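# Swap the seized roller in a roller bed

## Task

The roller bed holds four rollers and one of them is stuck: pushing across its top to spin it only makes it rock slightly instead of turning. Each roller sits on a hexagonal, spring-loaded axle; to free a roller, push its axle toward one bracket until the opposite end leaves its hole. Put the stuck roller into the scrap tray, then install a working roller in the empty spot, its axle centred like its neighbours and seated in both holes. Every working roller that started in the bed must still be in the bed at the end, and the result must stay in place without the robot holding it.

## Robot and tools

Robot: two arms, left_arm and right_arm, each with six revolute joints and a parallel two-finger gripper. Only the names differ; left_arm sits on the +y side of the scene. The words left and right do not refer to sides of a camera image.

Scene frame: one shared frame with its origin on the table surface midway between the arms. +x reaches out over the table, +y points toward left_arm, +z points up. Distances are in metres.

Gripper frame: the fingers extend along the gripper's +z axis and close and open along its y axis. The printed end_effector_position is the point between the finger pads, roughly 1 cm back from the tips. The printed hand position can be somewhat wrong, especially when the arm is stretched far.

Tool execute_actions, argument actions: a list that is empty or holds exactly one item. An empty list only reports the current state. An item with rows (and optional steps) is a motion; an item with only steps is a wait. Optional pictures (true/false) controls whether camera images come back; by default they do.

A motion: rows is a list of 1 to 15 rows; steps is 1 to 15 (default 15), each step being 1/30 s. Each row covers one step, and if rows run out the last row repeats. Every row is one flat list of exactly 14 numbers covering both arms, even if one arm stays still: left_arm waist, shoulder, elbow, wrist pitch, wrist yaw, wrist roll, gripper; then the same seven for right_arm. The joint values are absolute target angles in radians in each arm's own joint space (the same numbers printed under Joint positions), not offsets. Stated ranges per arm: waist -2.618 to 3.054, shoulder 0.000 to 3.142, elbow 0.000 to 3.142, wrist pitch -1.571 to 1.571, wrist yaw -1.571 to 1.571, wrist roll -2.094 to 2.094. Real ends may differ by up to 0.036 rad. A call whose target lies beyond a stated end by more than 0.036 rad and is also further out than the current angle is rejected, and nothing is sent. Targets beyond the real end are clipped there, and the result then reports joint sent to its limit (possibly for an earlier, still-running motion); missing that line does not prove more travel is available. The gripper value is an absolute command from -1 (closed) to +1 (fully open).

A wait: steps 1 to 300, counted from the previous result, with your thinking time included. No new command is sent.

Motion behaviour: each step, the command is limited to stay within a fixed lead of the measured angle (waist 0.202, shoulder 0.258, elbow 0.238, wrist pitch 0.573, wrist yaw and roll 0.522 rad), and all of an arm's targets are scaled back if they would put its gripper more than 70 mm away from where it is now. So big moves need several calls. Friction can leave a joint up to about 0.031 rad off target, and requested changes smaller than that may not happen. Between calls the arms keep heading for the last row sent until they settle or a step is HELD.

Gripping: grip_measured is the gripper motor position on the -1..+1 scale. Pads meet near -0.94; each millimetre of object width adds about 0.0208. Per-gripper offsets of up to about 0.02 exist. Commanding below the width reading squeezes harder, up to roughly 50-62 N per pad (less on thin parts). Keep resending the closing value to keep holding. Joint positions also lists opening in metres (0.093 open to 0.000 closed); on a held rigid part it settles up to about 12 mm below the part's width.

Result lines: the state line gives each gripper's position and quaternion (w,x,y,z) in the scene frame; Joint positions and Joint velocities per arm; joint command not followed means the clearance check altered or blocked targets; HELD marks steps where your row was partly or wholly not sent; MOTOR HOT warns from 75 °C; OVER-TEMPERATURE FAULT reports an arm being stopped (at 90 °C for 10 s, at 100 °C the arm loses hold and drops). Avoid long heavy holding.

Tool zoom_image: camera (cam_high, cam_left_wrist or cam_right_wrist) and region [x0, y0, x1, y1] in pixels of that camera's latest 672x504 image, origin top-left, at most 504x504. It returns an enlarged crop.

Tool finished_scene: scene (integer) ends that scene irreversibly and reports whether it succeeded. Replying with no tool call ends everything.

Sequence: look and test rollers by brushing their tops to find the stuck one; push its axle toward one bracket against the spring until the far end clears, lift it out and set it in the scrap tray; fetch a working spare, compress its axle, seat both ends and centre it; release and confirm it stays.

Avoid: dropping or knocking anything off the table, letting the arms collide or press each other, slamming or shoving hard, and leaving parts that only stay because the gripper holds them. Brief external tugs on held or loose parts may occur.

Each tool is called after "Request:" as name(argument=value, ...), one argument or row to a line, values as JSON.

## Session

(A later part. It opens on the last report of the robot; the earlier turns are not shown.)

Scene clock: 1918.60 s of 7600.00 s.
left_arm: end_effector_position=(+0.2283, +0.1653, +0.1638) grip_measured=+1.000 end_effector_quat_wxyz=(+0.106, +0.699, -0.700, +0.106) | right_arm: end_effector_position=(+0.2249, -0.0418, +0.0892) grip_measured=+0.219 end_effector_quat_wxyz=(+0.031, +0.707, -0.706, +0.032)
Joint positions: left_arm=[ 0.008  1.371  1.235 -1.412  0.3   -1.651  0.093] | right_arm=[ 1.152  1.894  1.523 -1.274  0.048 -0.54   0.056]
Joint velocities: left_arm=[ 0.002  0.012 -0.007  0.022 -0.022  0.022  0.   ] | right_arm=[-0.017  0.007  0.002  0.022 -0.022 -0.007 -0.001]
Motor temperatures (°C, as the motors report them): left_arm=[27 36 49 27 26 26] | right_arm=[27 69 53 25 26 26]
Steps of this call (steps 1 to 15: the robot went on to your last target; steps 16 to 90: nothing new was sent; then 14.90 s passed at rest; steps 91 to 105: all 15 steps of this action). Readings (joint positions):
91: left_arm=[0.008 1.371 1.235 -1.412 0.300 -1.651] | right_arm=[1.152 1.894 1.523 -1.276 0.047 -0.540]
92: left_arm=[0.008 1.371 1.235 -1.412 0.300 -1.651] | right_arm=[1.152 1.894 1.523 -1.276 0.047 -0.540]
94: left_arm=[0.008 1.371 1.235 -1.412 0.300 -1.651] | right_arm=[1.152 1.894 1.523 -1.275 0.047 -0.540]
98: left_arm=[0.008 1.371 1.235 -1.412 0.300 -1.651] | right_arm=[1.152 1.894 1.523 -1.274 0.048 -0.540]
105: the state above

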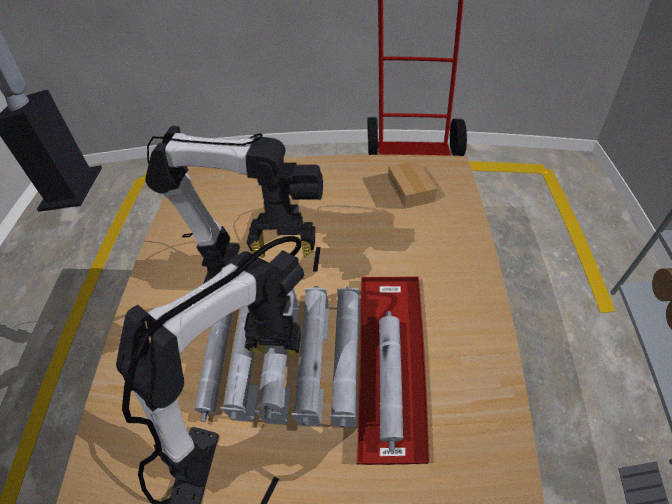

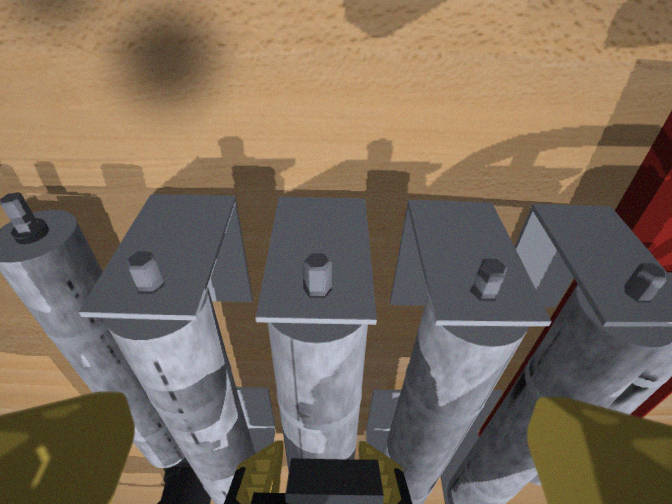

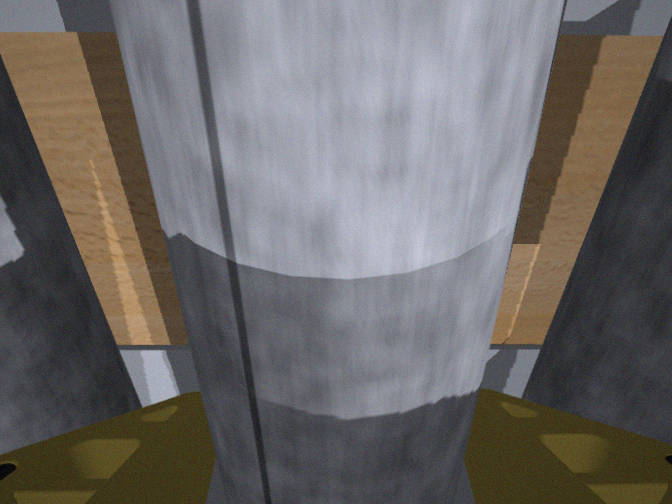

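Request:
execute_actions(
  actions=[
    {"rows":[[0.015,1.362,1.255,-1.42,0.29,-1.55,0.9,1.15,1.884,1.56,-1.295,0.045,-0.542,0.22],[0.015,1.362,1.255,-1.42,0.27,-1.44,0.8,1.15,1.883,1.572,-1.307,0.045,-0.542,0.22],[0.015,1.362,1.255,-1.42,0.25,-1.33,0.7,1.15,1.882,1.584,-1.319,0.045,-0.542,0.22],[0.015,1.362,1.255,-1.42,0.23,-1.22,0.6,1.15,1.881,1.596,-1.331,0.045,-0.542,0.22],[0.015,1.362,1.255,-1.42,0.21,-1.11,0.5,1.15,1.88,1.608,-1.343,0.045,-0.542,0.22],[0.015,1.362,1.255,-1.42,0.19,-1.0,0.4,1.15,1.879,1.62,-1.355,0.045,-0.542,0.22],[0.015,1.362,1.255,-1.42,0.17,-0.89,0.3,1.15,1.878,1.632,-1.367,0.045,-0.542,0.22],[0.015,1.362,1.255,-1.42,0.15,-0.78,0.2,1.15,1.877,1.644,-1.379,0.045,-0.542,0.22],[0.015,1.362,1.255,-1.42,0.13,-0.67,0.1,1.15,1.876,1.656,-1.391,0.045,-0.542,0.22],[0.015,1.362,1.255,-1.42,0.11,-0.56,0,1.15,1.875,1.668,-1.403,0.045,-0.542,0.22],[0.015,1.362,1.255,-1.42,0.09,-0.45,-0.1,1.15,1.874,1.68,-1.415,0.045,-0.542,0.22],[0.015,1.362,1.255,-1.42,0.07,-0.34,-0.2,1.15,1.872,1.692,-1.427,0.045,-0.542,0.22],[0.015,1.362,1.255,-1.42,0.05,-0.23,-0.3,1.15,1.87,1.704,-1.439,0.045,-0.542,0.22],[0.015,1.362,1.255,-1.42,0.03,-0.12,-0.3,1.15,1.868,1.713,-1.45,0.045,-0.542,0.22],[0.015,1.362,1.255,-1.42,0.01,-0.01,-0.3,1.15,1.866,1.713,-1.45,0.045,-0.542,0.22]],"steps":15},
  ],
  pictures=false,
)

Request:
execute_actions(
  actions=[
    {"rows":[[0.015,1.362,1.255,-1.42,0,0.07,-0.3,1.14,1.848,1.69,-1.445,0.045,-0.552,0.22],[0.015,1.362,1.255,-1.42,-0.01,0.15,-0.3,1.13,1.83,1.665,-1.439,0.045,-0.562,0.22],[0.015,1.362,1.255,-1.42,-0.02,0.23,-0.3,1.12,1.813,1.642,-1.433,0.045,-0.572,0.22],[0.015,1.362,1.255,-1.42,-0.02,0.31,-0.3,1.11,1.795,1.619,-1.427,0.045,-0.583,0.22],[0.015,1.362,1.255,-1.42,-0.02,0.39,-0.3,1.1,1.778,1.595,-1.422,0.045,-0.593,0.22],[0.015,1.362,1.255,-1.42,-0.02,0.47,-0.3,1.09,1.76,1.572,-1.416,0.045,-0.603,0.22],[0.015,1.362,1.255,-1.42,-0.02,0.55,-0.3,1.08,1.743,1.548,-1.41,0.045,-0.613,0.22],[0.015,1.362,1.255,-1.42,-0.02,0.63,-0.3,1.07,1.725,1.525,-1.405,0.045,-0.624,0.22],[0.015,1.362,1.255,-1.42,-0.02,0.71,-0.3,1.06,1.708,1.501,-1.399,0.045,-0.634,0.22],[0.015,1.362,1.255,-1.42,-0.02,0.79,-0.3,1.05,1.69,1.478,-1.393,0.045,-0.644,0.22],[0.015,1.362,1.255,-1.42,-0.02,0.87,-0.3,1.04,1.673,1.454,-1.388,0.045,-0.654,0.22],[0.015,1.362,1.255,-1.42,-0.02,0.95,-0.3,1.03,1.655,1.431,-1.382,0.045,-0.665,0.22],[0.015,1.362,1.255,-1.42,-0.02,1.03,-0.3,1.02,1.638,1.407,-1.376,0.045,-0.675,0.22],[0.015,1.362,1.255,-1.42,-0.02,1.1,-0.3,1.008,1.62,1.384,-1.371,0.045,-0.685,0.22],[0.015,1.362,1.255,-1.42,-0.02,1.146,-0.3,0.997,1.602,1.36,-1.365,0.045,-0.695,0.22]],"steps":15},
  ],
  pictures=false,
)

Request:
execute_actions(
  actions=[
    {"rows":[[-0.01,1.37,1.235,-1.41,-0.02,1.146,-0.3,0.997,1.602,1.36,-1.365,0.045,-0.695,0.22],[-0.035,1.376,1.22,-1.4,-0.02,1.146,-0.3,0.997,1.602,1.36,-1.365,0.045,-0.695,0.22],[-0.06,1.381,1.215,-1.392,-0.02,1.146,-0.3,0.997,1.602,1.36,-1.365,0.045,-0.695,0.22],[-0.085,1.386,1.21,-1.385,-0.02,1.146,-0.3,0.997,1.602,1.36,-1.365,0.045,-0.695,0.22],[-0.11,1.391,1.206,-1.378,-0.02,1.146,-0.3,0.997,1.602,1.36,-1.365,0.045,-0.695,0.22],[-0.135,1.396,1.201,-1.371,-0.02,1.146,-0.3,0.997,1.602,1.36,-1.365,0.045,-0.695,0.22],[-0.16,1.401,1.197,-1.364,-0.02,1.146,-0.3,0.997,1.602,1.36,-1.365,0.045,-0.695,0.22],[-0.185,1.406,1.192,-1.357,-0.02,1.146,-0.3,0.997,1.602,1.36,-1.365,0.045,-0.695,0.22],[-0.21,1.411,1.188,-1.35,-0.02,1.146,-0.3,0.997,1.602,1.36,-1.365,0.045,-0.695,0.22],[-0.235,1.416,1.183,-1.343,-0.02,1.146,-0.3,0.997,1.602,1.36,-1.365,0.045,-0.695,0.22],[-0.26,1.421,1.179,-1.336,-0.02,1.146,-0.3,0.997,1.602,1.36,-1.365,0.045,-0.695,0.22],[-0.285,1.426,1.174,-1.329,-0.02,1.146,-0.3,0.997,1.602,1.36,-1.365,0.045,-0.695,0.22],[-0.31,1.431,1.17,-1.322,-0.02,1.146,-0.3,0.997,1.602,1.36,-1.365,0.045,-0.695,0.22],[-0.335,1.436,1.165,-1.315,-0.02,1.146,-0.3,0.997,1.602,1.36,-1.365,0.045,-0.695,0.22],[-0.358,1.441,1.161,-1.308,-0.02,1.146,-0.3,0.997,1.602,1.36,-1.365,0.045,-0.695,0.22]],"steps":15},
  ],
  pictures=false,
)

Request:
execute_actions(
  actions=[
    {"steps":20},
  ],
)

Scene clock: 1992.03 s of 7600.00 s.
left_arm: end_effector_position=(+0.2307, +0.1979, +0.1571) grip_measured=-0.295 end_effector_quat_wxyz=(-0.004, -0.203, +0.978, -0.052) | right_arm: end_effector_position=(+0.2295, -0.0341, +0.1278) grip_measured=+0.219 end_effector_quat_wxyz=(+0.016, +0.707, -0.706, +0.029)
Joint positions: left_arm=[ 0.008  1.371  1.235 -1.413  0.101 -0.489  0.031] | right_arm=[ 1.152  1.894  1.677 -1.4    0.048 -0.54   0.056]
Joint velocities: left_arm=[-0.002 -0.012 -0.007 -0.066 -0.535  2.718 -0.007] | right_arm=[ 0.007 -0.061  0.227 -0.227 -0.007 -0.051  0.001]
Motor temperatures (°C, as the motors report them): left_arm=[27 36 49 27 26 26] | right_arm=[27 61 50 25 26 26]
Steps of this call (steps 1 to 15: the robot went on to your last target; steps 16 to 90: nothing new was sent; then 69.93 s passed at rest; steps 91 to 105: all 15 steps of this action). Readings (joint positions):
91: left_arm=[0.008 1.371 1.235 -1.412 0.300 -1.638] | right_arm=[1.152 1.894 1.523 -1.275 0.048 -0.540]
92: left_arm=[0.008 1.371 1.235 -1.413 0.297 -1.605] | right_arm=[1.152 1.894 1.526 -1.279 0.048 -0.540]
94: left_arm=[0.008 1.371 1.235 -1.413 0.282 -1.497] | right_arm=[1.152 1.894 1.543 -1.295 0.048 -0.540]
98: left_arm=[0.008 1.371 1.235 -1.413 0.228 -1.173] | right_arm=[1.152 1.894 1.596 -1.327 0.048 -0.540]
105: the state above

Scene clock: 1992.53 s of 7600.00 s.
left_arm: end_effector_position=(+0.2321, +0.2159, +0.1563) grip_measured=-0.297 end_effector_quat_wxyz=(+0.009, +0.439, +0.899, +0.007) | right_arm: end_effector_position=(+0.2251, -0.1108, +0.1362) grip_measured=+0.219 end_effector_quat_wxyz=(+0.026, +0.699, -0.714, +0.027)
Joint positions: left_arm=[ 0.008  1.371  1.235 -1.413 -0.006  0.83   0.031] | right_arm=[ 1.024  1.655  1.421 -1.395  0.048 -0.646  0.056]
Joint velocities: left_arm=[-0.007  0.002 -0.007 -0.007 -0.022  2.073 -0.   ] | right_arm=[-0.305 -0.486 -0.716  0.11  -0.037 -0.271 -0.   ]
Motor temperatures (°C, as the motors report them): left_arm=[27 36 49 27 26 26] | right_arm=[27 61 50 25 26 26]
Steps of this call (steps 1 to 15: all 15 steps of this action). Readings (joint positions):
1: left_arm=[0.008 1.371 1.235 -1.413 0.083 -0.391] | right_arm=[1.152 1.889 1.679 -1.403 0.048 -0.541]
2: left_arm=[0.008 1.371 1.235 -1.413 0.067 -0.292] | right_arm=[1.150 1.882 1.679 -1.407 0.048 -0.543]
4: left_arm=[0.008 1.371 1.235 -1.413 0.039 -0.098] | right_arm=[1.141 1.855 1.666 -1.409 0.048 -0.553]
8: left_arm=[0.008 1.371 1.235 -1.413 0.010 0.259] | right_arm=[1.097 1.773 1.590 -1.408 0.048 -0.582]
15: the state above

Scene clock: 1993.03 s of 7600.00 s.
left_arm: end_effector_position=(+0.2228, +0.1460, +0.1333) grip_measured=-0.297 end_effector_quat_wxyz=(-0.008, +0.690, +0.724, +0.006) | right_arm: end_effector_position=(+0.2253, -0.1196, +0.1349) grip_measured=+0.219 end_effector_quat_wxyz=(+0.023, +0.706, -0.707, +0.026)
Joint positions: left_arm=[-0.31   1.423  1.187 -1.346 -0.017  1.126  0.031] | right_arm=[ 1.003  1.623  1.382 -1.381  0.048 -0.686  0.056]
Joint velocities: left_arm=[-0.672  0.139 -0.134  0.212  0.022  0.051 -0.001] | right_arm=[ 0.002 -0.007 -0.017  0.007 -0.066  0.022 -0.001]
Motor temperatures (°C, as the motors report them): left_arm=[27 36 49 27 26 26] | right_arm=[27 61 50 25 26 26]
Steps of this call (steps 1 to 15: all 15 steps of this action). Readings (joint positions):
1: left_arm=[0.007 1.371 1.235 -1.413 -0.007 0.892] | right_arm=[1.014 1.640 1.401 -1.395 0.048 -0.655]
2: left_arm=[0.000 1.371 1.235 -1.413 -0.010 0.941] | right_arm=[1.007 1.631 1.388 -1.395 0.048 -0.661]
4: left_arm=[-0.034 1.371 1.235 -1.410 -0.013 1.012] | right_arm=[1.003 1.624 1.382 -1.394 0.048 -0.671]
8: left_arm=[-0.135 1.381 1.225 -1.390 -0.015 1.086] | right_arm=[1.003 1.623 1.382 -1.386 0.048 -0.681]
15: the state above

Scene clock: 1993.70 s of 7600.00 s.
left_arm: end_effector_position=(+0.2228, +0.1353, +0.1286) grip_measured=-0.297 end_effector_quat_wxyz=(-0.005, +0.709, +0.706, +0.007) | right_arm: end_effector_position=(+0.2254, -0.1194, +0.1349) grip_measured=+0.219 end_effector_quat_wxyz=(+0.023, +0.707, -0.706, +0.026)
Joint positions: left_arm=[-0.352  1.434  1.178 -1.32  -0.017  1.137  0.031] | right_arm=[ 1.003  1.623  1.382 -1.38   0.048 -0.688  0.056]
Joint velocities: left_arm=[ 0.002  0.002  0.012 -0.037 -0.066 -0.007  0.   ] | right_arm=[ 0.007 -0.012 -0.007  0.022  0.007 -0.007  0.   ]
Motor temperatures (°C, as the motors report them): left_arm=[27 36 49 27 26 26] | right_arm=[27 61 50 25 26 26]
Steps of this call (steps 1 to 20: the robot went on to your last target). Readings (joint positions):
1: left_arm=[-0.331 1.428 1.183 -1.340 -0.017 1.129] | right_arm=[1.003 1.623 1.382 -1.381 0.048 -0.687]
2: left_arm=[-0.345 1.431 1.180 -1.336 -0.017 1.131] | right_arm=[1.003 1.623 1.382 -1.381 0.048 -0.687]
4: left_arm=[-0.352 1.434 1.178 -1.330 -0.017 1.133] | right_arm=[1.003 1.623 1.382 -1.380 0.048 -0.687]
8: left_arm=[-0.352 1.434 1.178 -1.324 -0.017 1.135] | right_arm=[1.003 1.623 1.382 -1.380 0.048 -0.688]
20: the state above

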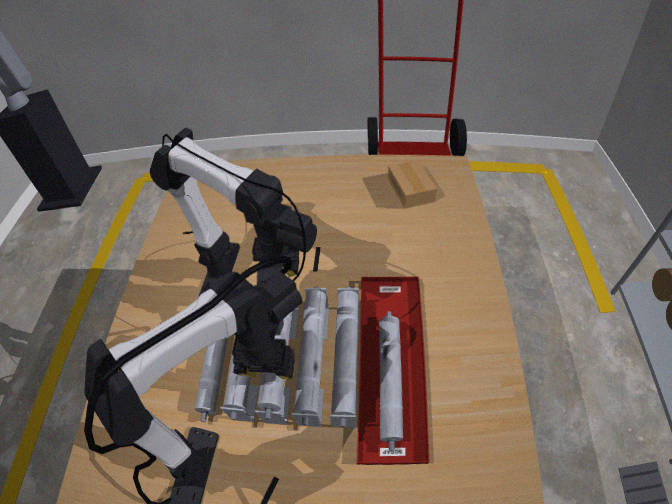

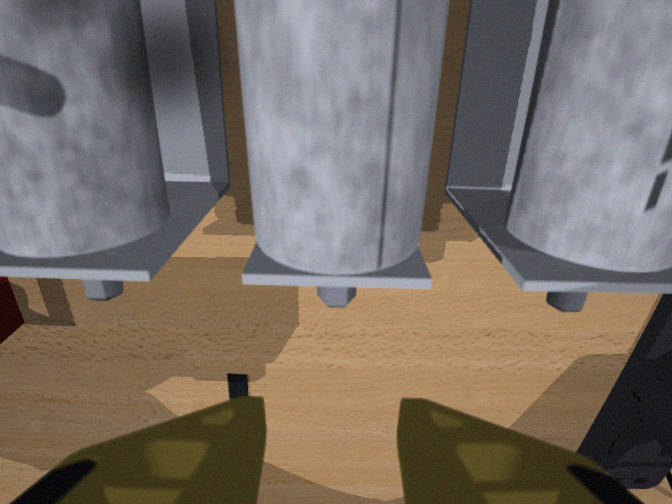

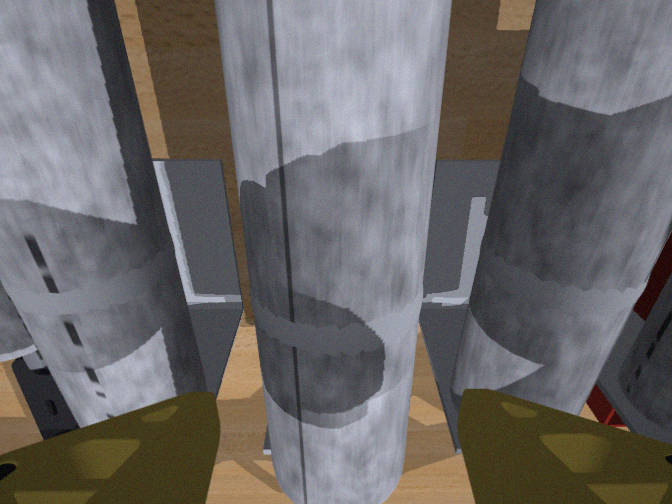

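Request:
execute_actions(
  actions=[
    {"rows":[[-0.358,1.441,1.161,-1.299,-0.02,1.146,-0.3,0.997,1.62,1.36,-1.359,0.045,-0.695,0.22],[-0.358,1.441,1.161,-1.291,-0.02,1.146,-0.3,0.997,1.636,1.36,-1.353,0.045,-0.695,0.22],[-0.358,1.442,1.154,-1.283,-0.02,1.146,-0.3,0.997,1.636,1.354,-1.347,0.045,-0.695,0.22],[-0.358,1.443,1.147,-1.275,-0.02,1.146,-0.3,0.997,1.636,1.349,-1.341,0.045,-0.695,0.22],[-0.358,1.444,1.14,-1.267,-0.02,1.146,-0.3,0.997,1.637,1.343,-1.335,0.045,-0.695,0.22],[-0.358,1.445,1.133,-1.259,-0.02,1.146,-0.3,0.997,1.637,1.338,-1.329,0.045,-0.695,0.22],[-0.358,1.446,1.126,-1.251,-0.02,1.146,-0.3,0.997,1.637,1.332,-1.323,0.045,-0.695,0.22],[-0.358,1.447,1.119,-1.243,-0.02,1.146,-0.3,0.997,1.638,1.327,-1.317,0.045,-0.695,0.22],[-0.358,1.448,1.112,-1.235,-0.02,1.146,-0.3,0.997,1.638,1.321,-1.311,0.045,-0.695,0.22],[-0.358,1.449,1.105,-1.227,-0.02,1.146,-0.3,0.997,1.638,1.316,-1.305,0.045,-0.695,0.22],[-0.358,1.45,1.098,-1.219,-0.02,1.146,-0.3,0.997,1.639,1.31,-1.299,0.045,-0.695,0.22],[-0.358,1.451,1.091,-1.211,-0.02,1.146,-0.3,0.997,1.639,1.305,-1.293,0.045,-0.695,0.22],[-0.358,1.452,1.084,-1.203,-0.02,1.146,-0.3,0.997,1.64,1.299,-1.287,0.045,-0.695,0.22],[-0.358,1.453,1.077,-1.195,-0.02,1.146,-0.3,0.997,1.64,1.294,-1.281,0.045,-0.695,0.22],[-0.358,1.454,1.07,-1.187,-0.02,1.146,-0.3,0.997,1.641,1.288,-1.275,0.045,-0.695,0.22]],"steps":15},
  ],
  pictures=false,
)

Request:
execute_actions(
  actions=[
    {"rows":[[-0.358,1.455,1.063,-1.179,-0.02,1.146,-0.3,0.997,1.641,1.283,-1.269,0.045,-0.695,0.22],[-0.358,1.456,1.056,-1.171,-0.02,1.146,-0.3,0.997,1.641,1.277,-1.263,0.045,-0.695,0.22],[-0.358,1.457,1.049,-1.163,-0.02,1.146,-0.3,0.997,1.642,1.272,-1.257,0.045,-0.695,0.22],[-0.358,1.458,1.042,-1.155,-0.02,1.146,-0.3,0.997,1.642,1.266,-1.251,0.045,-0.695,0.22],[-0.358,1.459,1.035,-1.147,-0.02,1.146,-0.3,0.997,1.643,1.261,-1.245,0.045,-0.695,0.22],[-0.358,1.46,1.028,-1.139,-0.02,1.146,-0.3,0.997,1.643,1.255,-1.239,0.045,-0.695,0.22],[-0.358,1.461,1.021,-1.131,-0.02,1.146,-0.3,0.997,1.644,1.25,-1.233,0.045,-0.695,0.22],[-0.358,1.462,1.014,-1.123,-0.02,1.146,-0.3,0.997,1.644,1.244,-1.227,0.045,-0.695,0.22],[-0.358,1.463,1.007,-1.115,-0.02,1.146,-0.3,0.997,1.645,1.239,-1.221,0.045,-0.695,0.22],[-0.358,1.464,1.0,-1.107,-0.02,1.146,-0.3,0.997,1.645,1.233,-1.215,0.045,-0.695,0.22],[-0.358,1.465,0.993,-1.099,-0.02,1.146,-0.3,0.997,1.646,1.228,-1.21,0.045,-0.695,0.22],[-0.358,1.466,0.986,-1.091,-0.02,1.146,-0.3,0.997,1.646,1.222,-1.207,0.045,-0.695,0.22],[-0.358,1.467,0.979,-1.085,-0.02,1.146,-0.3,0.997,1.647,1.217,-1.207,0.045,-0.695,0.22],[-0.358,1.468,0.971,-1.085,-0.02,1.146,-0.3,0.997,1.647,1.212,-1.207,0.045,-0.695,0.22],[-0.358,1.468,0.963,-1.085,-0.02,1.146,-0.3,0.997,1.647,1.21,-1.207,0.045,-0.695,0.22]],"steps":15},
  ],
  pictures=false,
)

Request:
execute_actions(
  actions=[
    {"steps":12},
  ],
)

Scene clock: 2042.47 s of 7600.00 s.
left_arm: end_effector_position=(+0.2244, +0.1345, +0.1089) grip_measured=-0.297 end_effector_quat_wxyz=(-0.001, +0.709, +0.705, +0.008) | right_arm: end_effector_position=(+0.2256, -0.1193, +0.1192) grip_measured=+0.219 end_effector_quat_wxyz=(+0.021, +0.707, -0.706, +0.026)
Joint positions: left_arm=[-0.352  1.436  1.101 -1.232 -0.017  1.137  0.031] | right_arm=[ 1.003  1.623  1.319 -1.315  0.048 -0.688  0.056]
Joint velocities: left_arm=[ 0.002  0.081 -0.198  0.154 -0.022  0.022 -0.001] | right_arm=[-0.007  0.012 -0.168  0.198  0.022  0.037  0.001]
Motor temperatures (°C, as the motors report them): left_arm=[27 35 46 27 26 26] | right_arm=[27 57 47 25 26 26]
Steps of this call (steps 1 to 15: the robot went on to your last target; steps 16 to 90: nothing new was sent; then 45.27 s passed at rest; steps 91 to 105: all 15 steps of this action). Readings (joint positions):
91: left_arm=[-0.352 1.434 1.178 -1.319 -0.017 1.137] | right_arm=[1.003 1.623 1.382 -1.379 0.048 -0.688]
92: left_arm=[-0.352 1.434 1.178 -1.317 -0.017 1.137] | right_arm=[1.003 1.623 1.382 -1.378 0.048 -0.688]
94: left_arm=[-0.352 1.434 1.176 -1.308 -0.017 1.137] | right_arm=[1.003 1.623 1.382 -1.372 0.048 -0.688]
98: left_arm=[-0.352 1.434 1.152 -1.281 -0.017 1.137] | right_arm=[1.003 1.623 1.361 -1.350 0.048 -0.688]
105: the state above

Scene clock: 2042.97 s of 7600.00 s.
left_arm: end_effector_position=(+0.2228, +0.1352, +0.0785) grip_measured=-0.297 end_effector_quat_wxyz=(-0.005, +0.709, +0.705, +0.007) | right_arm: end_effector_position=(+0.2245, -0.1206, +0.0989) grip_measured=+0.219 end_effector_quat_wxyz=(+0.021, +0.707, -0.707, +0.026)
Joint positions: left_arm=[-0.352  1.455  0.996 -1.115 -0.017  1.137  0.031] | right_arm=[ 1.003  1.623  1.239 -1.232  0.048 -0.688  0.056]
Joint velocities: left_arm=[-0.002  0.007 -0.212  0.139 -0.139  0.051 -0.001] | right_arm=[-0.017 -0.007 -0.149  0.022 -0.154 -0.066 -0.001]
Motor temperatures (°C, as the motors report them): left_arm=[27 35 46 27 26 26] | right_arm=[27 57 47 25 26 26]
Steps of this call (steps 1 to 15: all 15 steps of this action). Readings (joint positions):
1: left_arm=[-0.352 1.438 1.094 -1.224 -0.017 1.137] | right_arm=[1.003 1.623 1.314 -1.309 0.048 -0.688]
2: left_arm=[-0.352 1.440 1.088 -1.216 -0.017 1.137] | right_arm=[1.003 1.623 1.309 -1.303 0.048 -0.688]
4: left_arm=[-0.352 1.444 1.073 -1.199 -0.017 1.137] | right_arm=[1.003 1.623 1.298 -1.291 0.048 -0.688]
8: left_arm=[-0.352 1.449 1.044 -1.168 -0.017 1.137] | right_arm=[1.003 1.623 1.276 -1.267 0.048 -0.688]
15: the state above

Scene clock: 2043.37 s of 7600.00 s.
left_arm: end_effector_position=(+0.2216, +0.1358, +0.0739) grip_measured=-0.297 end_effector_quat_wxyz=(-0.007, +0.709, +0.705, +0.006) | right_arm: end_effector_position=(+0.2247, -0.1204, +0.0970) grip_measured=+0.219 end_effector_quat_wxyz=(+0.019, +0.707, -0.707, +0.026)
Joint positions: left_arm=[-0.352  1.458  0.98  -1.1   -0.017  1.137  0.031] | right_arm=[ 1.003  1.623  1.231 -1.223  0.048 -0.688  0.056]
Joint velocities: left_arm=[-0.002  0.012  0.002  0.066 -0.007 -0.007  0.002] | right_arm=[-0.012  0.002  0.007 -0.051  0.066 -0.007  0.   ]
Motor temperatures (°C, as the motors report them): left_arm=[27 35 46 27 26 26] | right_arm=[27 57 47 25 26 26]
Steps of this call (steps 1 to 12: the robot went on to your last target). Readings (joint positions):
1: left_arm=[-0.352 1.456 0.989 -1.111 -0.017 1.137] | right_arm=[1.003 1.623 1.235 -1.231 0.048 -0.688]
2: left_arm=[-0.352 1.457 0.984 -1.109 -0.017 1.137] | right_arm=[1.003 1.623 1.232 -1.230 0.048 -0.688]
4: left_arm=[-0.352 1.458 0.980 -1.107 -0.017 1.137] | right_arm=[1.003 1.623 1.231 -1.228 0.048 -0.688]
8: left_arm=[-0.352 1.458 0.980 -1.101 -0.017 1.137] | right_arm=[1.003 1.623 1.231 -1.224 0.048 -0.688]
12: the state above

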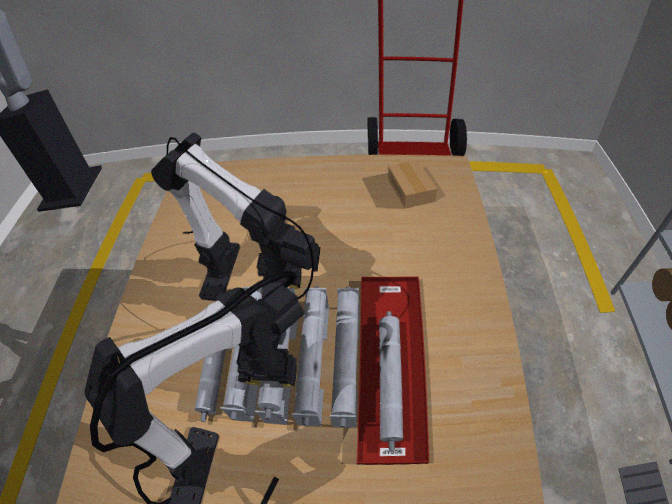

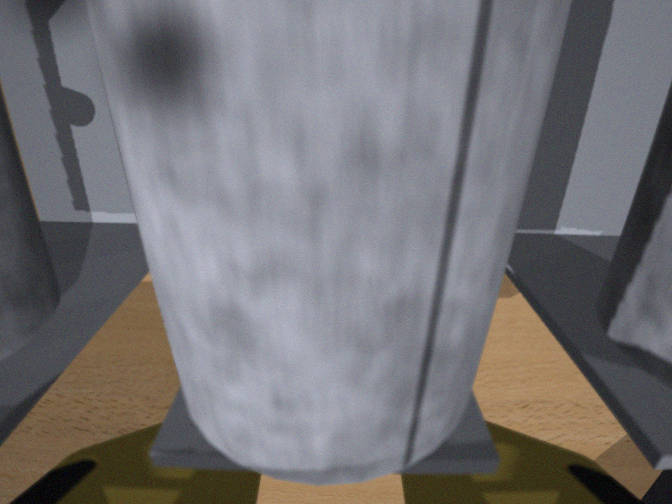

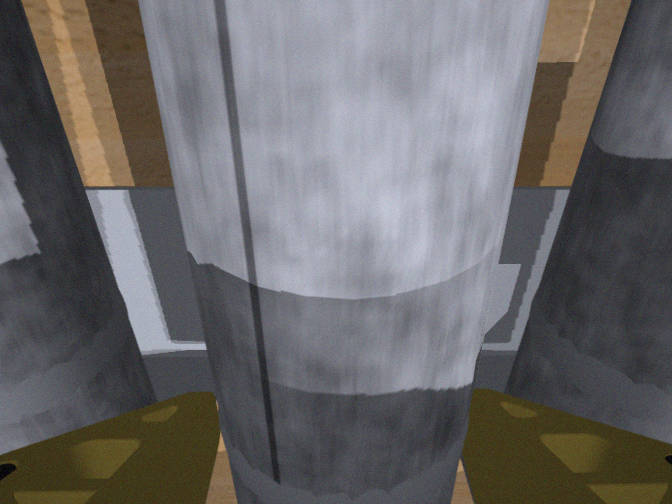

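Request:
execute_actions(
  actions=[
    {"rows":[[-0.358,1.468,0.963,-1.085,-0.02,1.146,-0.4,0.997,1.651,1.21,-1.207,0.045,-0.695,0.22],[-0.358,1.468,0.963,-1.085,-0.02,1.146,-0.5,0.997,1.654,1.21,-1.207,0.045,-0.695,0.22],[-0.358,1.468,0.963,-1.085,-0.02,1.146,-0.58,0.997,1.654,1.21,-1.207,0.045,-0.695,0.22],[-0.358,1.468,0.963,-1.085,-0.02,1.146,-0.64,0.997,1.654,1.21,-1.207,0.045,-0.695,0.22],[-0.358,1.468,0.963,-1.085,-0.02,1.146,-0.7,0.997,1.654,1.21,-1.207,0.045,-0.695,0.22],[-0.358,1.468,0.963,-1.085,-0.02,1.146,-0.76,0.997,1.654,1.21,-1.207,0.045,-0.695,0.22],[-0.358,1.468,0.963,-1.085,-0.02,1.146,-0.82,0.997,1.654,1.21,-1.207,0.045,-0.695,0.22],[-0.358,1.468,0.963,-1.085,-0.02,1.146,-0.9,0.997,1.654,1.21,-1.207,0.045,-0.695,0.22],[-0.358,1.468,0.963,-1.085,-0.02,1.146,-1,0.997,1.654,1.21,-1.207,0.045,-0.695,0.22]],"steps":15},
  ],
  pictures=false,
)

Scene clock: 2058.60 s of 7600.00 s.
left_arm: end_effector_position=(+0.2224, +0.1358, +0.0739) grip_measured=-0.896 end_effector_quat_wxyz=(-0.005, +0.709, +0.705, +0.008) | right_arm: end_effector_position=(+0.2247, -0.1204, +0.0934) grip_measured=+0.219 end_effector_quat_wxyz=(+0.026, +0.707, -0.706, +0.027)
Joint positions: left_arm=[-0.352  1.458  0.98  -1.097 -0.019  1.138  0.002] | right_arm=[ 1.003  1.638  1.231 -1.221  0.048 -0.688  0.056]
Joint velocities: left_arm=[-0.012 -0.022 -0.012  0.022 -0.081  0.022  0.001] | right_arm=[-0.017  0.022 -0.002  0.037  0.066  0.022 -0.001]
Motor temperatures (°C, as the motors report them): left_arm=[27 35 45 27 26 26] | right_arm=[27 54 47 25 26 26]
Steps of this call (steps 1 to 30: the robot went on to your last target; steps 31 to 90: nothing new was sent; then 11.73 s passed at rest; steps 91 to 105: all 15 steps of this action). Readings (joint positions):
91: left_arm=[-0.352 1.458 0.980 -1.100 -0.017 1.137] | right_arm=[1.003 1.623 1.231 -1.222 0.048 -0.688]
92: left_arm=[-0.352 1.458 0.980 -1.100 -0.017 1.138] | right_arm=[1.003 1.624 1.231 -1.222 0.048 -0.688]
94: left_arm=[-0.352 1.458 0.980 -1.100 -0.017 1.138] | right_arm=[1.003 1.630 1.231 -1.221 0.048 -0.688]
98: left_arm=[-0.352 1.458 0.980 -1.097 -0.019 1.138] | right_arm=[1.003 1.638 1.231 -1.221 0.048 -0.688]
105: the state above

Request:
execute_actions(
  actions=[
    {"rows":[[-0.345,1.462,0.962,-1.092,-0.035,1.15,-1,1.0,1.64,1.225,-1.215,0.048,-0.69,0.22],[-0.339,1.459,0.961,-1.096,-0.045,1.154,-1,1.0,1.63,1.24,-1.22,0.048,-0.69,0.2],[-0.333,1.456,0.96,-1.1,-0.055,1.158,-1,1.0,1.625,1.245,-1.225,0.048,-0.69,0.18],[-0.327,1.454,0.959,-1.104,-0.065,1.162,-1,1.0,1.625,1.245,-1.225,0.048,-0.69,0.16],[-0.321,1.451,0.958,-1.108,-0.075,1.166,-1,1.0,1.625,1.245,-1.225,0.048,-0.69,0.14],[-0.315,1.449,0.957,-1.112,-0.085,1.17,-1,1.0,1.625,1.245,-1.225,0.048,-0.69,0.13],[-0.309,1.446,0.956,-1.116,-0.095,1.174,-1,1.0,1.625,1.245,-1.225,0.048,-0.69,0.12],[-0.303,1.444,0.955,-1.12,-0.105,1.178,-1,1.0,1.625,1.245,-1.225,0.048,-0.69,0.11],[-0.303,1.444,0.955,-1.12,-0.105,1.178,-1,1.0,1.625,1.245,-1.225,0.048,-0.69,0.1],[-0.303,1.444,0.955,-1.12,-0.105,1.178,-1,1.0,1.625,1.245,-1.225,0.048,-0.69,0.07],[-0.303,1.444,0.955,-1.12,-0.105,1.178,-1,1.0,1.625,1.245,-1.225,0.048,-0.69,0.03],[-0.303,1.444,0.955,-1.12,-0.105,1.178,-1,1.0,1.625,1.245,-1.225,0.048,-0.69,-0.03],[-0.303,1.444,0.955,-1.12,-0.105,1.178,-1,1.0,1.625,1.245,-1.225,0.048,-0.69,-0.1],[-0.303,1.444,0.955,-1.12,-0.105,1.178,-1,1.0,1.625,1.245,-1.225,0.048,-0.69,-0.2],[-0.303,1.444,0.955,-1.12,-0.105,1.178,-1,1.0,1.625,1.245,-1.225,0.048,-0.69,-0.3]],"steps":15},
  ],
  pictures=false,
)

Request:
execute_actions(
  actions=[
    {"rows":[[-0.303,1.444,0.955,-1.12,-0.105,1.178,-1,1.0,1.625,1.245,-1.225,0.048,-0.69,-0.3],[-0.296,1.441,0.954,-1.125,-0.117,1.183,-1,1.0,1.625,1.245,-1.225,0.048,-0.69,-0.3],[-0.289,1.438,0.952,-1.129,-0.13,1.188,-1,1.0,1.625,1.245,-1.225,0.048,-0.69,-0.3],[-0.281,1.435,0.951,-1.134,-0.142,1.193,-1,1.0,1.625,1.245,-1.225,0.048,-0.69,-0.3],[-0.274,1.432,0.95,-1.139,-0.155,1.199,-1,1.0,1.625,1.245,-1.225,0.048,-0.69,-0.3],[-0.267,1.429,0.948,-1.143,-0.167,1.204,-1,1.0,1.625,1.245,-1.225,0.048,-0.69,-0.3],[-0.26,1.426,0.947,-1.148,-0.18,1.209,-1,1.0,1.625,1.245,-1.225,0.048,-0.69,-0.3],[-0.253,1.423,0.946,-1.153,-0.192,1.214,-1,1.0,1.625,1.245,-1.225,0.048,-0.69,-0.3],[-0.245,1.419,0.945,-1.157,-0.205,1.219,-1,1.0,1.625,1.245,-1.225,0.048,-0.69,-0.3],[-0.238,1.416,0.943,-1.162,-0.217,1.224,-1,1.0,1.625,1.245,-1.225,0.048,-0.69,-0.3],[-0.231,1.413,0.942,-1.167,-0.23,1.229,-1,1.0,1.625,1.245,-1.225,0.048,-0.69,-0.3],[-0.224,1.41,0.941,-1.171,-0.242,1.235,-1,1.0,1.625,1.245,-1.225,0.048,-0.69,-0.3],[-0.217,1.407,0.94,-1.176,-0.255,1.24,-1,1.0,1.625,1.245,-1.225,0.048,-0.69,-0.3],[-0.209,1.404,0.938,-1.18,-0.267,1.245,-1,1.0,1.625,1.245,-1.225,0.048,-0.69,-0.3],[-0.202,1.401,0.937,-1.185,-0.28,1.25,-1,1.0,1.625,1.245,-1.225,0.048,-0.69,-0.3]],"steps":15},
  ],
  pictures=false,
)

Request:
execute_actions(
  actions=[
    {"steps":15},
  ],
)

Request:
zoom_image(
  camera="cam_high",
  region=[220, 370, 340, 440],
)

Scene clock: 2096.93 s of 7600.00 s.
left_arm: end_effector_position=(+0.2230, +0.1383, +0.0736) grip_measured=-0.896 end_effector_quat_wxyz=(-0.004, +0.711, +0.703, +0.002) | right_arm: end_effector_position=(+0.2252, -0.1203, +0.0933) grip_measured=-0.116 end_effector_quat_wxyz=(+0.025, +0.707, -0.706, +0.028)
Joint positions: left_arm=[-0.333  1.458  0.979 -1.098 -0.006  1.165  0.002] | right_arm=[ 1.003  1.638  1.231 -1.22   0.05  -0.688  0.04 ]
Joint velocities: left_arm=[-0.007  0.007  0.007  0.051 -0.022  0.037 -0.   ] | right_arm=[ 0.017 -0.002 -0.007 -0.037 -0.051 -0.037  0.   ]
Motor temperatures (°C, as the motors report them): left_arm=[27 35 44 27 26 26] | right_arm=[27 50 46 25 26 26]
Steps of this call (steps 1 to 15: the robot went on to your last target; steps 16 to 90: nothing new was sent; then 34.83 s passed at rest; steps 91 to 105: all 15 steps of this action). Readings (joint positions):
91: left_arm=[-0.352 1.458 0.980 -1.097 -0.019 1.138] | right_arm=[1.003 1.638 1.231 -1.221 0.048 -0.688]
92: left_arm=[-0.352 1.458 0.980 -1.097 -0.020 1.139] | right_arm=[1.003 1.638 1.231 -1.221 0.048 -0.688]
94: left_arm=[-0.350 1.458 0.980 -1.097 -0.020 1.142] | right_arm=[1.003 1.638 1.231 -1.221 0.048 -0.688]
98: left_arm=[-0.338 1.458 0.979 -1.098 -0.014 1.154] | right_arm=[1.003 1.638 1.231 -1.221 0.048 -0.688]
105: the state above

Scene clock: 2097.43 s of 7600.00 s.
left_arm: end_effector_position=(+0.2231, +0.1597, +0.0728) grip_measured=-0.896 end_effector_quat_wxyz=(-0.013, +0.708, +0.706, +0.011) | right_arm: end_effector_position=(+0.2252, -0.1202, +0.0933) grip_measured=-0.116 end_effector_quat_wxyz=(+0.025, +0.707, -0.706, +0.027)
Joint positions: left_arm=[-0.265  1.435  0.955 -1.104 -0.031  1.221  0.002] | right_arm=[ 1.003  1.638  1.231 -1.22   0.049 -0.688  0.04 ]
Joint velocities: left_arm=[ 0.071 -0.061 -0.056  0.007  0.139  0.11  -0.   ] | right_arm=[-0.017  0.002  0.002 -0.007 -0.022 -0.022 -0.   ]
Motor temperatures (°C, as the motors report them): left_arm=[27 35 44 27 26 26] | right_arm=[27 50 46 25 26 26]
Steps of this call (steps 1 to 15: all 15 steps of this action). Readings (joint positions):
1: left_arm=[-0.333 1.458 0.979 -1.098 -0.006 1.165] | right_arm=[1.003 1.638 1.231 -1.220 0.050 -0.688]
2: left_arm=[-0.331 1.458 0.979 -1.098 -0.006 1.166] | right_arm=[1.003 1.638 1.231 -1.220 0.050 -0.688]
4: left_arm=[-0.326 1.458 0.979 -1.098 -0.003 1.171] | right_arm=[1.003 1.638 1.231 -1.220 0.050 -0.688]
8: left_arm=[-0.301 1.449 0.969 -1.101 -0.013 1.186] | right_arm=[1.003 1.638 1.231 -1.220 0.050 -0.688]
15: the state above

Scene clock: 2097.93 s of 7600.00 s.
left_arm: end_effector_position=(+0.2230, +0.1596, +0.0726) grip_measured=-0.896 end_effector_quat_wxyz=(-0.009, +0.712, +0.702, +0.008) | right_arm: end_effector_position=(+0.2252, -0.1202, +0.0933) grip_measured=-0.116 end_effector_quat_wxyz=(+0.025, +0.707, -0.706, +0.027)
Joint positions: left_arm=[-0.259  1.432  0.952 -1.101 -0.022  1.239  0.002] | right_arm=[ 1.003  1.638  1.231 -1.22   0.049 -0.688  0.04 ]
Joint velocities: left_arm=[ 0.002  0.007 -0.007 -0.037 -0.066  0.007 -0.   ] | right_arm=[-0.022 -0.007  0.002 -0.095 -0.037  0.022 -0.001]
Motor temperatures (°C, as the motors report them): left_arm=[27 35 44 27 27 26] | right_arm=[27 50 46 25 26 26]
Steps of this call (steps 1 to 15: the robot went on to your last target). Readings (joint positions):
1: left_arm=[-0.262 1.434 0.953 -1.102 -0.028 1.225] | right_arm=[1.003 1.638 1.231 -1.220 0.049 -0.688]
2: left_arm=[-0.261 1.433 0.953 -1.102 -0.026 1.228] | right_arm=[1.003 1.638 1.231 -1.220 0.049 -0.688]
4: left_arm=[-0.259 1.432 0.952 -1.101 -0.023 1.233] | right_arm=[1.003 1.638 1.231 -1.220 0.049 -0.688]
8: left_arm=[-0.259 1.432 0.952 -1.101 -0.023 1.237] | right_arm=[1.003 1.638 1.231 -1.220 0.049 -0.688]
15: the state above

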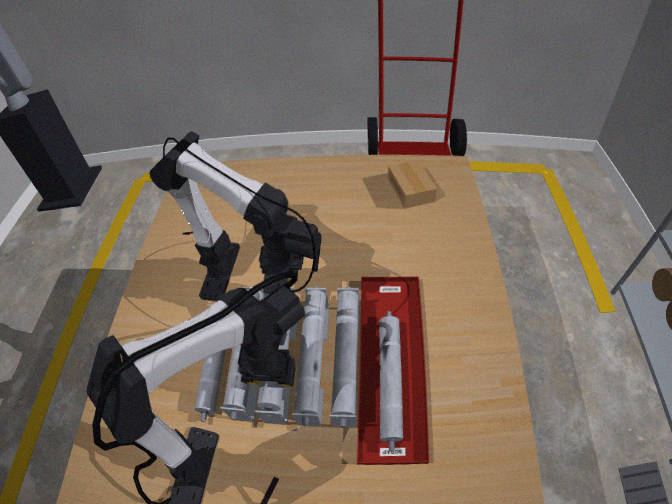

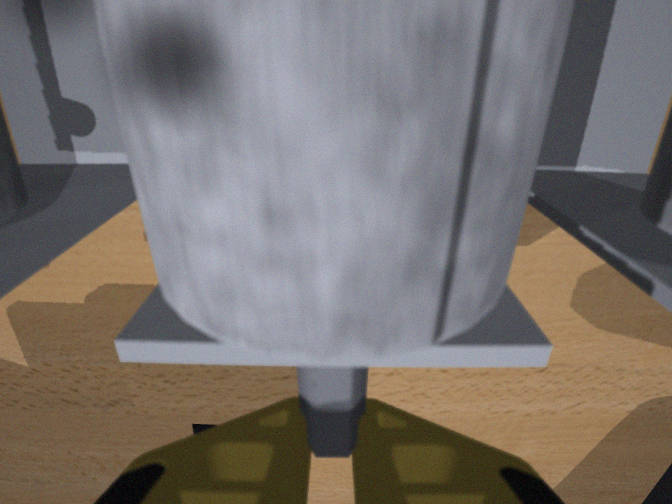

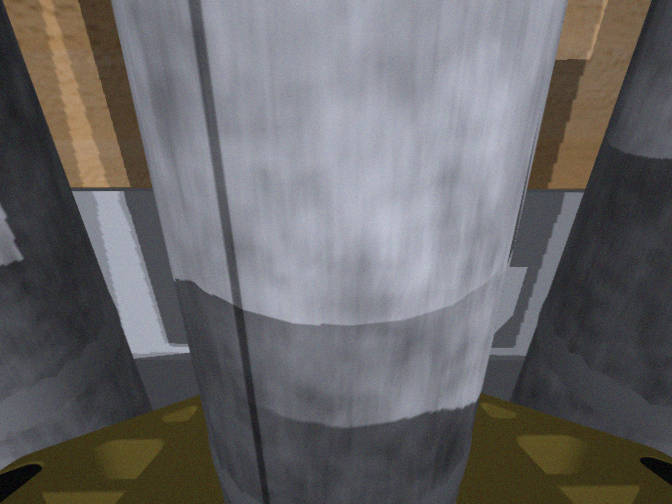

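Region (220, 370, 340, 440) of cam_high's 672x504 image, scaled by 4.200, with more detail than that image has; it fills the top 294 rows of this view, and the rest is white.

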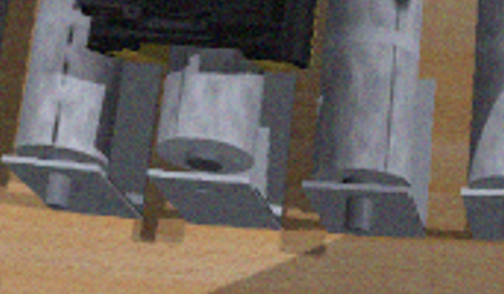

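Request:
execute_actions(
  actions=[
    {"rows":[[-0.202,1.401,0.94,-1.185,-0.28,1.25,-1,0.995,1.605,1.225,-1.21,0.042,-0.696,-0.3],[-0.202,1.401,0.943,-1.185,-0.28,1.25,-1,0.9935,1.602,1.222,-1.202,0.038,-0.698,-0.3],[-0.202,1.401,0.946,-1.185,-0.28,1.25,-1,0.992,1.599,1.215,-1.194,0.035,-0.7,-0.3],[-0.202,1.401,0.949,-1.185,-0.28,1.25,-1,0.99,1.596,1.208,-1.186,0.031,-0.701,-0.3],[-0.202,1.401,0.952,-1.185,-0.28,1.25,-1,0.9885,1.593,1.2,-1.178,0.028,-0.703,-0.3],[-0.202,1.401,0.955,-1.185,-0.28,1.25,-1,0.987,1.59,1.193,-1.17,0.024,-0.705,-0.3],[-0.202,1.401,0.958,-1.185,-0.28,1.25,-1,0.9855,1.587,1.186,-1.162,0.021,-0.707,-0.3],[-0.202,1.401,0.961,-1.185,-0.28,1.25,-1,0.984,1.584,1.178,-1.154,0.017,-0.708,-0.3],[-0.202,1.401,0.964,-1.185,-0.28,1.25,-1,0.982,1.58,1.171,-1.146,0.014,-0.71,-0.3],[-0.202,1.401,0.967,-1.185,-0.28,1.25,-1,0.9805,1.577,1.164,-1.138,0.01,-0.712,-0.3],[-0.202,1.401,0.97,-1.185,-0.28,1.25,-1,0.979,1.574,1.156,-1.13,0.007,-0.714,-0.3],[-0.202,1.401,0.973,-1.185,-0.28,1.25,-1,0.9775,1.571,1.149,-1.122,0.003,-0.715,-0.3],[-0.202,1.401,0.976,-1.185,-0.28,1.25,-1,0.976,1.568,1.142,-1.114,0,-0.717,-0.3],[-0.202,1.401,0.979,-1.185,-0.28,1.25,-1,0.9745,1.564,1.134,-1.107,-0.003,-0.719,-0.3],[-0.202,1.401,0.98,-1.185,-0.28,1.25,-1,0.973,1.561,1.127,-1.1,-0.005,-0.72,-0.3]],"steps":15},
  ],
  pictures=false,
)

Request:
execute_actions(
  actions=[
    {"steps":15},
  ],
)

Request:
zoom_image(
  camera="cam_high",
  region=[220, 370, 340, 440],
)

Scene clock: 2118.73 s of 7600.00 s.
left_arm: end_effector_position=(+0.2233, +0.1600, +0.0744) grip_measured=-0.896 end_effector_quat_wxyz=(-0.006, +0.711, +0.703, +0.009) | right_arm: end_effector_position=(+0.2228, -0.1203, +0.0799) grip_measured=-0.116 end_effector_quat_wxyz=(+0.007, +0.704, -0.710, +0.006)
Joint positions: left_arm=[-0.256  1.424  0.952 -1.102 -0.022  1.241  0.002] | right_arm=[ 0.985  1.606  1.145 -1.126  0.01  -0.698  0.04 ]
Joint velocities: left_arm=[ 0.012 -0.037 -0.002  0.022 -0.007  0.037  0.   ] | right_arm=[-0.027 -0.09  -0.217  0.227 -0.154  0.022 -0.   ]
Motor temperatures (°C, as the motors report them): left_arm=[28 37 44 27 38 26] | right_arm=[27 51 48 25 26 26]
Steps of this call (steps 1 to 15: the robot went on to your last target; steps 16 to 90: nothing new was sent; then 17.30 s passed at rest; steps 91 to 105: all 15 steps of this action). Readings (joint positions):
91: left_arm=[-0.259 1.432 0.952 -1.101 -0.022 1.239] | right_arm=[1.003 1.638 1.231 -1.219 0.049 -0.688]
92: left_arm=[-0.259 1.432 0.952 -1.101 -0.022 1.239] | right_arm=[1.003 1.638 1.231 -1.219 0.049 -0.688]
94: left_arm=[-0.259 1.432 0.952 -1.101 -0.022 1.239] | right_arm=[1.002 1.638 1.224 -1.213 0.046 -0.688]
98: left_arm=[-0.257 1.428 0.952 -1.101 -0.022 1.240] | right_arm=[0.996 1.630 1.195 -1.181 0.030 -0.691]
105: the state above

Scene clock: 2119.23 s of 7600.00 s.
left_arm: end_effector_position=(+0.2233, +0.1601, +0.0747) grip_measured=-0.896 end_effector_quat_wxyz=(-0.005, +0.711, +0.703, +0.010) | right_arm: end_effector_position=(+0.2231, -0.1200, +0.0778) grip_measured=-0.116 end_effector_quat_wxyz=(+0.003, +0.705, -0.709, +0.003)
Joint positions: left_arm=[-0.256  1.422  0.952 -1.102 -0.022  1.241  0.002] | right_arm=[ 0.982  1.601  1.132 -1.108  0.005 -0.703  0.04 ]
Joint velocities: left_arm=[-0.012 -0.017 -0.022  0.007 -0.007 -0.022  0.   ] | right_arm=[-0.012  0.007 -0.012 -0.037 -0.007 -0.022 -0.   ]
Motor temperatures (°C, as the motors report them): left_arm=[28 37 44 27 38 26] | right_arm=[27 52 48 25 26 26]
Steps of this call (steps 1 to 15: the robot went on to your last target). Readings (joint positions):
1: left_arm=[-0.256 1.423 0.952 -1.102 -0.022 1.241] | right_arm=[0.984 1.603 1.139 -1.119 0.007 -0.699]
2: left_arm=[-0.256 1.423 0.952 -1.102 -0.022 1.241] | right_arm=[0.983 1.602 1.136 -1.114 0.006 -0.700]
4: left_arm=[-0.256 1.422 0.952 -1.102 -0.022 1.241] | right_arm=[0.983 1.601 1.133 -1.110 0.005 -0.701]
8: left_arm=[-0.256 1.422 0.952 -1.102 -0.022 1.241] | right_arm=[0.982 1.601 1.132 -1.108 0.005 -0.703]
15: the state above

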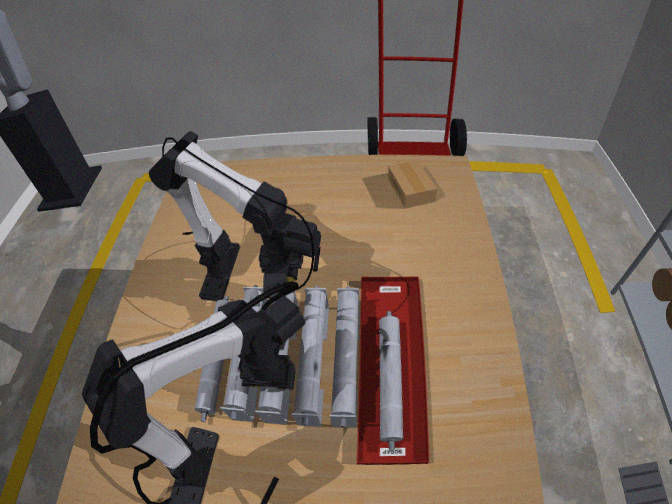

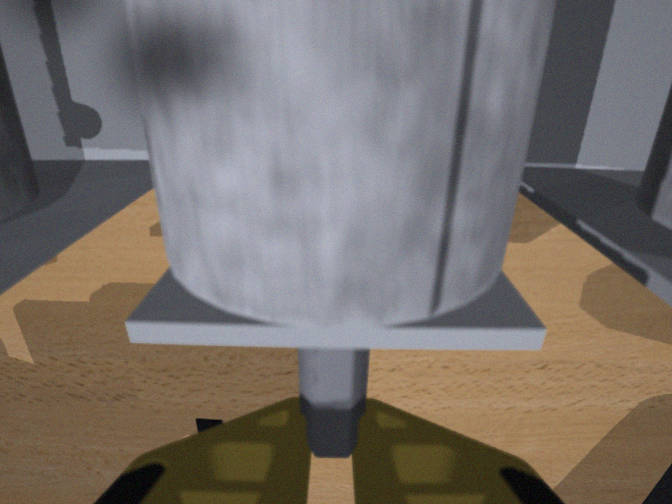

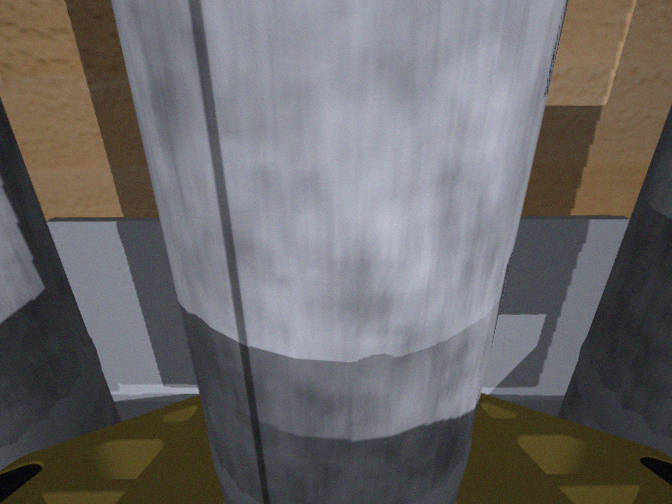

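Region (220, 370, 340, 440) of cam_high's 672x504 image, scaled by 4.200, with more detail than that image has; it fills the top 294 rows of this view, and the rest is white.

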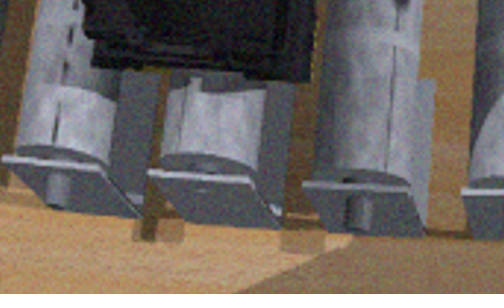

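Now ease left back.

Request:
execute_actions(
  actions=[
    {"rows":[[-0.209,1.404,0.98,-1.18,-0.267,1.243,-1,0.978,1.57,1.13,-1.103,0,-0.708,-0.3],[-0.217,1.407,0.98,-1.176,-0.255,1.237,-1,0.978,1.57,1.13,-1.103,0,-0.708,-0.3],[-0.224,1.41,0.98,-1.171,-0.242,1.231,-1,0.978,1.57,1.13,-1.103,0,-0.708,-0.3],[-0.231,1.413,0.98,-1.167,-0.23,1.225,-1,0.978,1.57,1.13,-1.103,0,-0.708,-0.3],[-0.238,1.416,0.98,-1.162,-0.217,1.22,-1,0.978,1.57,1.13,-1.103,0,-0.708,-0.3],[-0.245,1.419,0.98,-1.157,-0.205,1.215,-1,0.978,1.57,1.13,-1.103,0,-0.708,-0.3],[-0.253,1.423,0.98,-1.153,-0.192,1.21,-1,0.978,1.57,1.13,-1.103,0,-0.708,-0.3],[-0.26,1.426,0.982,-1.148,-0.18,1.205,-1,0.978,1.57,1.13,-1.103,0,-0.708,-0.3],[-0.267,1.429,0.984,-1.143,-0.167,1.2,-1,0.978,1.57,1.13,-1.103,0,-0.708,-0.3],[-0.274,1.432,0.986,-1.139,-0.155,1.195,-1,0.978,1.57,1.13,-1.103,0,-0.708,-0.3],[-0.281,1.435,0.988,-1.134,-0.142,1.19,-1,0.978,1.57,1.13,-1.103,0,-0.708,-0.3],[-0.289,1.438,0.99,-1.129,-0.13,1.185,-1,0.978,1.57,1.13,-1.103,0,-0.708,-0.3]],"steps":15},
  ],
  pictures=false,
)

Request:
execute_actions(
  actions=[
    {"steps":12},
  ],
  pictures=false,
)

Scene clock: 2141.07 s of 7600.00 s.
left_arm: end_effector_position=(+0.2233, +0.1553, +0.0751) grip_measured=-0.896 end_effector_quat_wxyz=(-0.011, +0.711, +0.703, +0.020) | right_arm: end_effector_position=(+0.2231, -0.1200, +0.0778) grip_measured=-0.116 end_effector_quat_wxyz=(+0.003, +0.705, -0.709, +0.003)
Joint positions: left_arm=[-0.293  1.431  0.961 -1.105 -0.046  1.204  0.002] | right_arm=[ 0.982  1.601  1.132 -1.108  0.005 -0.703  0.04 ]
Joint velocities: left_arm=[-0.012 -0.002 -0.012  0.051 -0.037 -0.037  0.001] | right_arm=[-0.002 -0.002  0.007 -0.022 -0.051  0.007 -0.001]
Motor temperatures (°C, as the motors report them): left_arm=[29 37 46 27 42 26] | right_arm=[27 54 48 25 26 26]
Steps of this call (steps 1 to 15: the robot went on to your last target; steps 16 to 90: nothing new was sent; then 18.33 s passed at rest; steps 91 to 105: all 15 steps of this action). Readings (joint positions):
91: left_arm=[-0.256 1.422 0.952 -1.102 -0.022 1.241] | right_arm=[0.982 1.601 1.132 -1.108 0.005 -0.703]
92: left_arm=[-0.256 1.422 0.952 -1.102 -0.022 1.241] | right_arm=[0.982 1.601 1.132 -1.108 0.005 -0.703]
94: left_arm=[-0.257 1.422 0.952 -1.102 -0.021 1.240] | right_arm=[0.982 1.601 1.132 -1.108 0.005 -0.703]
98: left_arm=[-0.267 1.422 0.952 -1.102 -0.030 1.229] | right_arm=[0.982 1.601 1.132 -1.108 0.005 -0.703]
105: the state above

Scene clock: 2141.47 s of 7600.00 s.
left_arm: end_effector_position=(+0.2232, +0.1553, +0.0751) grip_measured=-0.896 end_effector_quat_wxyz=(-0.012, +0.709, +0.705, +0.020) | right_arm: end_effector_position=(+0.2231, -0.1200, +0.0778) grip_measured=-0.116 end_effector_quat_wxyz=(+0.003, +0.705, -0.709, +0.003)
Joint positions: left_arm=[-0.293  1.431  0.961 -1.106 -0.046  1.196  0.002] | right_arm=[ 0.982  1.601  1.132 -1.108  0.005 -0.703  0.04 ]
Joint velocities: left_arm=[-0.002 -0.017 -0.017 -0.022  0.022  0.066  0.   ] | right_arm=[-0.007 -0.017 -0.012  0.022  0.081  0.007 -0.   ]
Motor temperatures (°C, as the motors report them): left_arm=[29 37 46 27 42 26] | right_arm=[27 54 48 25 26 26]
Steps of this call (steps 1 to 12: the robot went on to your last target). Readings (joint positions):
1: left_arm=[-0.293 1.431 0.961 -1.106 -0.046 1.202] | right_arm=[0.982 1.601 1.132 -1.108 0.005 -0.703]
2: left_arm=[-0.293 1.431 0.961 -1.106 -0.046 1.200] | right_arm=[0.982 1.601 1.132 -1.108 0.005 -0.703]
4: left_arm=[-0.293 1.431 0.961 -1.106 -0.046 1.199] | right_arm=[0.982 1.601 1.132 -1.108 0.005 -0.703]
8: left_arm=[-0.293 1.431 0.961 -1.106 -0.046 1.197] | right_arm=[0.982 1.601 1.132 -1.108 0.005 -0.703]
12: the state above

Stub on plate. Lower right slowly.

Request:
execute_actions(
  actions=[
    {"rows":[[-0.289,1.438,0.99,-1.129,-0.13,1.195,-1,0.978,1.57,1.126,-1.1,-0.002,-0.708,-0.3],[-0.289,1.438,0.99,-1.129,-0.13,1.195,-1,0.978,1.57,1.124,-1.098,-0.003,-0.708,-0.3],[-0.289,1.438,0.99,-1.129,-0.13,1.195,-1,0.978,1.57,1.122,-1.096,-0.004,-0.708,-0.3],[-0.289,1.438,0.99,-1.129,-0.13,1.195,-1,0.978,1.57,1.12,-1.094,-0.005,-0.708,-0.3],[-0.289,1.438,0.99,-1.129,-0.13,1.195,-1,0.978,1.57,1.118,-1.092,-0.006,-0.708,-0.3],[-0.289,1.438,0.99,-1.129,-0.13,1.195,-1,0.978,1.57,1.116,-1.09,-0.007,-0.708,-0.3],[-0.289,1.438,0.99,-1.129,-0.13,1.195,-1,0.978,1.57,1.114,-1.088,-0.008,-0.708,-0.3]],"steps":15},
  ],
  pictures=false,
)

Request:
execute_actions(
  actions=[
    {"steps":12},
  ],
  pictures=false,
)

Scene clock: 2154.73 s of 7600.00 s.
left_arm: end_effector_position=(+0.2231, +0.1550, +0.0751) grip_measured=-0.896 end_effector_quat_wxyz=(-0.012, +0.709, +0.705, +0.020) | right_arm: end_effector_position=(+0.2231, -0.1199, +0.0754) grip_measured=-0.116 end_effector_quat_wxyz=(+0.002, +0.705, -0.709, +0.002)
Joint positions: left_arm=[-0.295  1.431  0.961 -1.106 -0.046  1.196  0.002] | right_arm=[ 0.982  1.601  1.122 -1.096  0.004 -0.703  0.04 ]
Joint velocities: left_arm=[-0.012 -0.007  0.007 -0.037 -0.051 -0.007  0.   ] | right_arm=[ 0.007  0.002 -0.007  0.022 -0.037 -0.007  0.   ]
Motor temperatures (°C, as the motors report them): left_arm=[28 37 47 27 36 26] | right_arm=[27 55 48 25 26 26]
Steps of this call (steps 1 to 15: the robot went on to your last target; steps 16 to 90: nothing new was sent; then 9.77 s passed at rest; steps 91 to 105: all 15 steps of this action). Readings (joint positions):
91: left_arm=[-0.293 1.431 0.961 -1.106 -0.046 1.196] | right_arm=[0.982 1.601 1.132 -1.108 0.005 -0.703]
92: left_arm=[-0.293 1.431 0.961 -1.106 -0.046 1.196] | right_arm=[0.982 1.601 1.132 -1.108 0.005 -0.703]
94: left_arm=[-0.293 1.431 0.961 -1.106 -0.046 1.196] | right_arm=[0.982 1.601 1.132 -1.108 0.005 -0.703]
98: left_arm=[-0.293 1.431 0.961 -1.106 -0.046 1.196] | right_arm=[0.982 1.601 1.128 -1.103 0.005 -0.703]
105: the state above

Scene clock: 2155.13 s of 7600.00 s.
left_arm: end_effector_position=(+0.2231, +0.1550, +0.0751) grip_measured=-0.896 end_effector_quat_wxyz=(-0.012, +0.709, +0.705, +0.020) | right_arm: end_effector_position=(+0.2231, -0.1199, +0.0754) grip_measured=-0.116 end_effector_quat_wxyz=(+0.002, +0.705, -0.709, +0.002)
Joint positions: left_arm=[-0.295  1.431  0.961 -1.106 -0.046  1.196  0.002] | right_arm=[ 0.982  1.601  1.122 -1.096  0.004 -0.703  0.04 ]
Joint velocities: left_arm=[ 0.002  0.017 -0.007  0.007 -0.022 -0.037  0.   ] | right_arm=[-0.012  0.007 -0.007  0.066  0.066  0.007  0.001]
Motor temperatures (°C, as the motors report them): left_arm=[28 37 47 27 36 26] | right_arm=[27 55 48 25 26 26]
Steps of this call (steps 1 to 12: the robot went on to your last target). Readings (joint positions):
1: left_arm=[-0.295 1.431 0.961 -1.106 -0.046 1.196] | right_arm=[0.982 1.601 1.122 -1.096 0.004 -0.703]
2: left_arm=[-0.295 1.431 0.961 -1.106 -0.046 1.196] | right_arm=[0.982 1.601 1.122 -1.096 0.004 -0.703]
4: left_arm=[-0.295 1.431 0.961 -1.106 -0.046 1.196] | right_arm=[0.982 1.601 1.122 -1.096 0.004 -0.703]
8: left_arm=[-0.295 1.431 0.961 -1.106 -0.046 1.196] | right_arm=[0.982 1.601 1.122 -1.096 0.004 -0.703]
12: the state above


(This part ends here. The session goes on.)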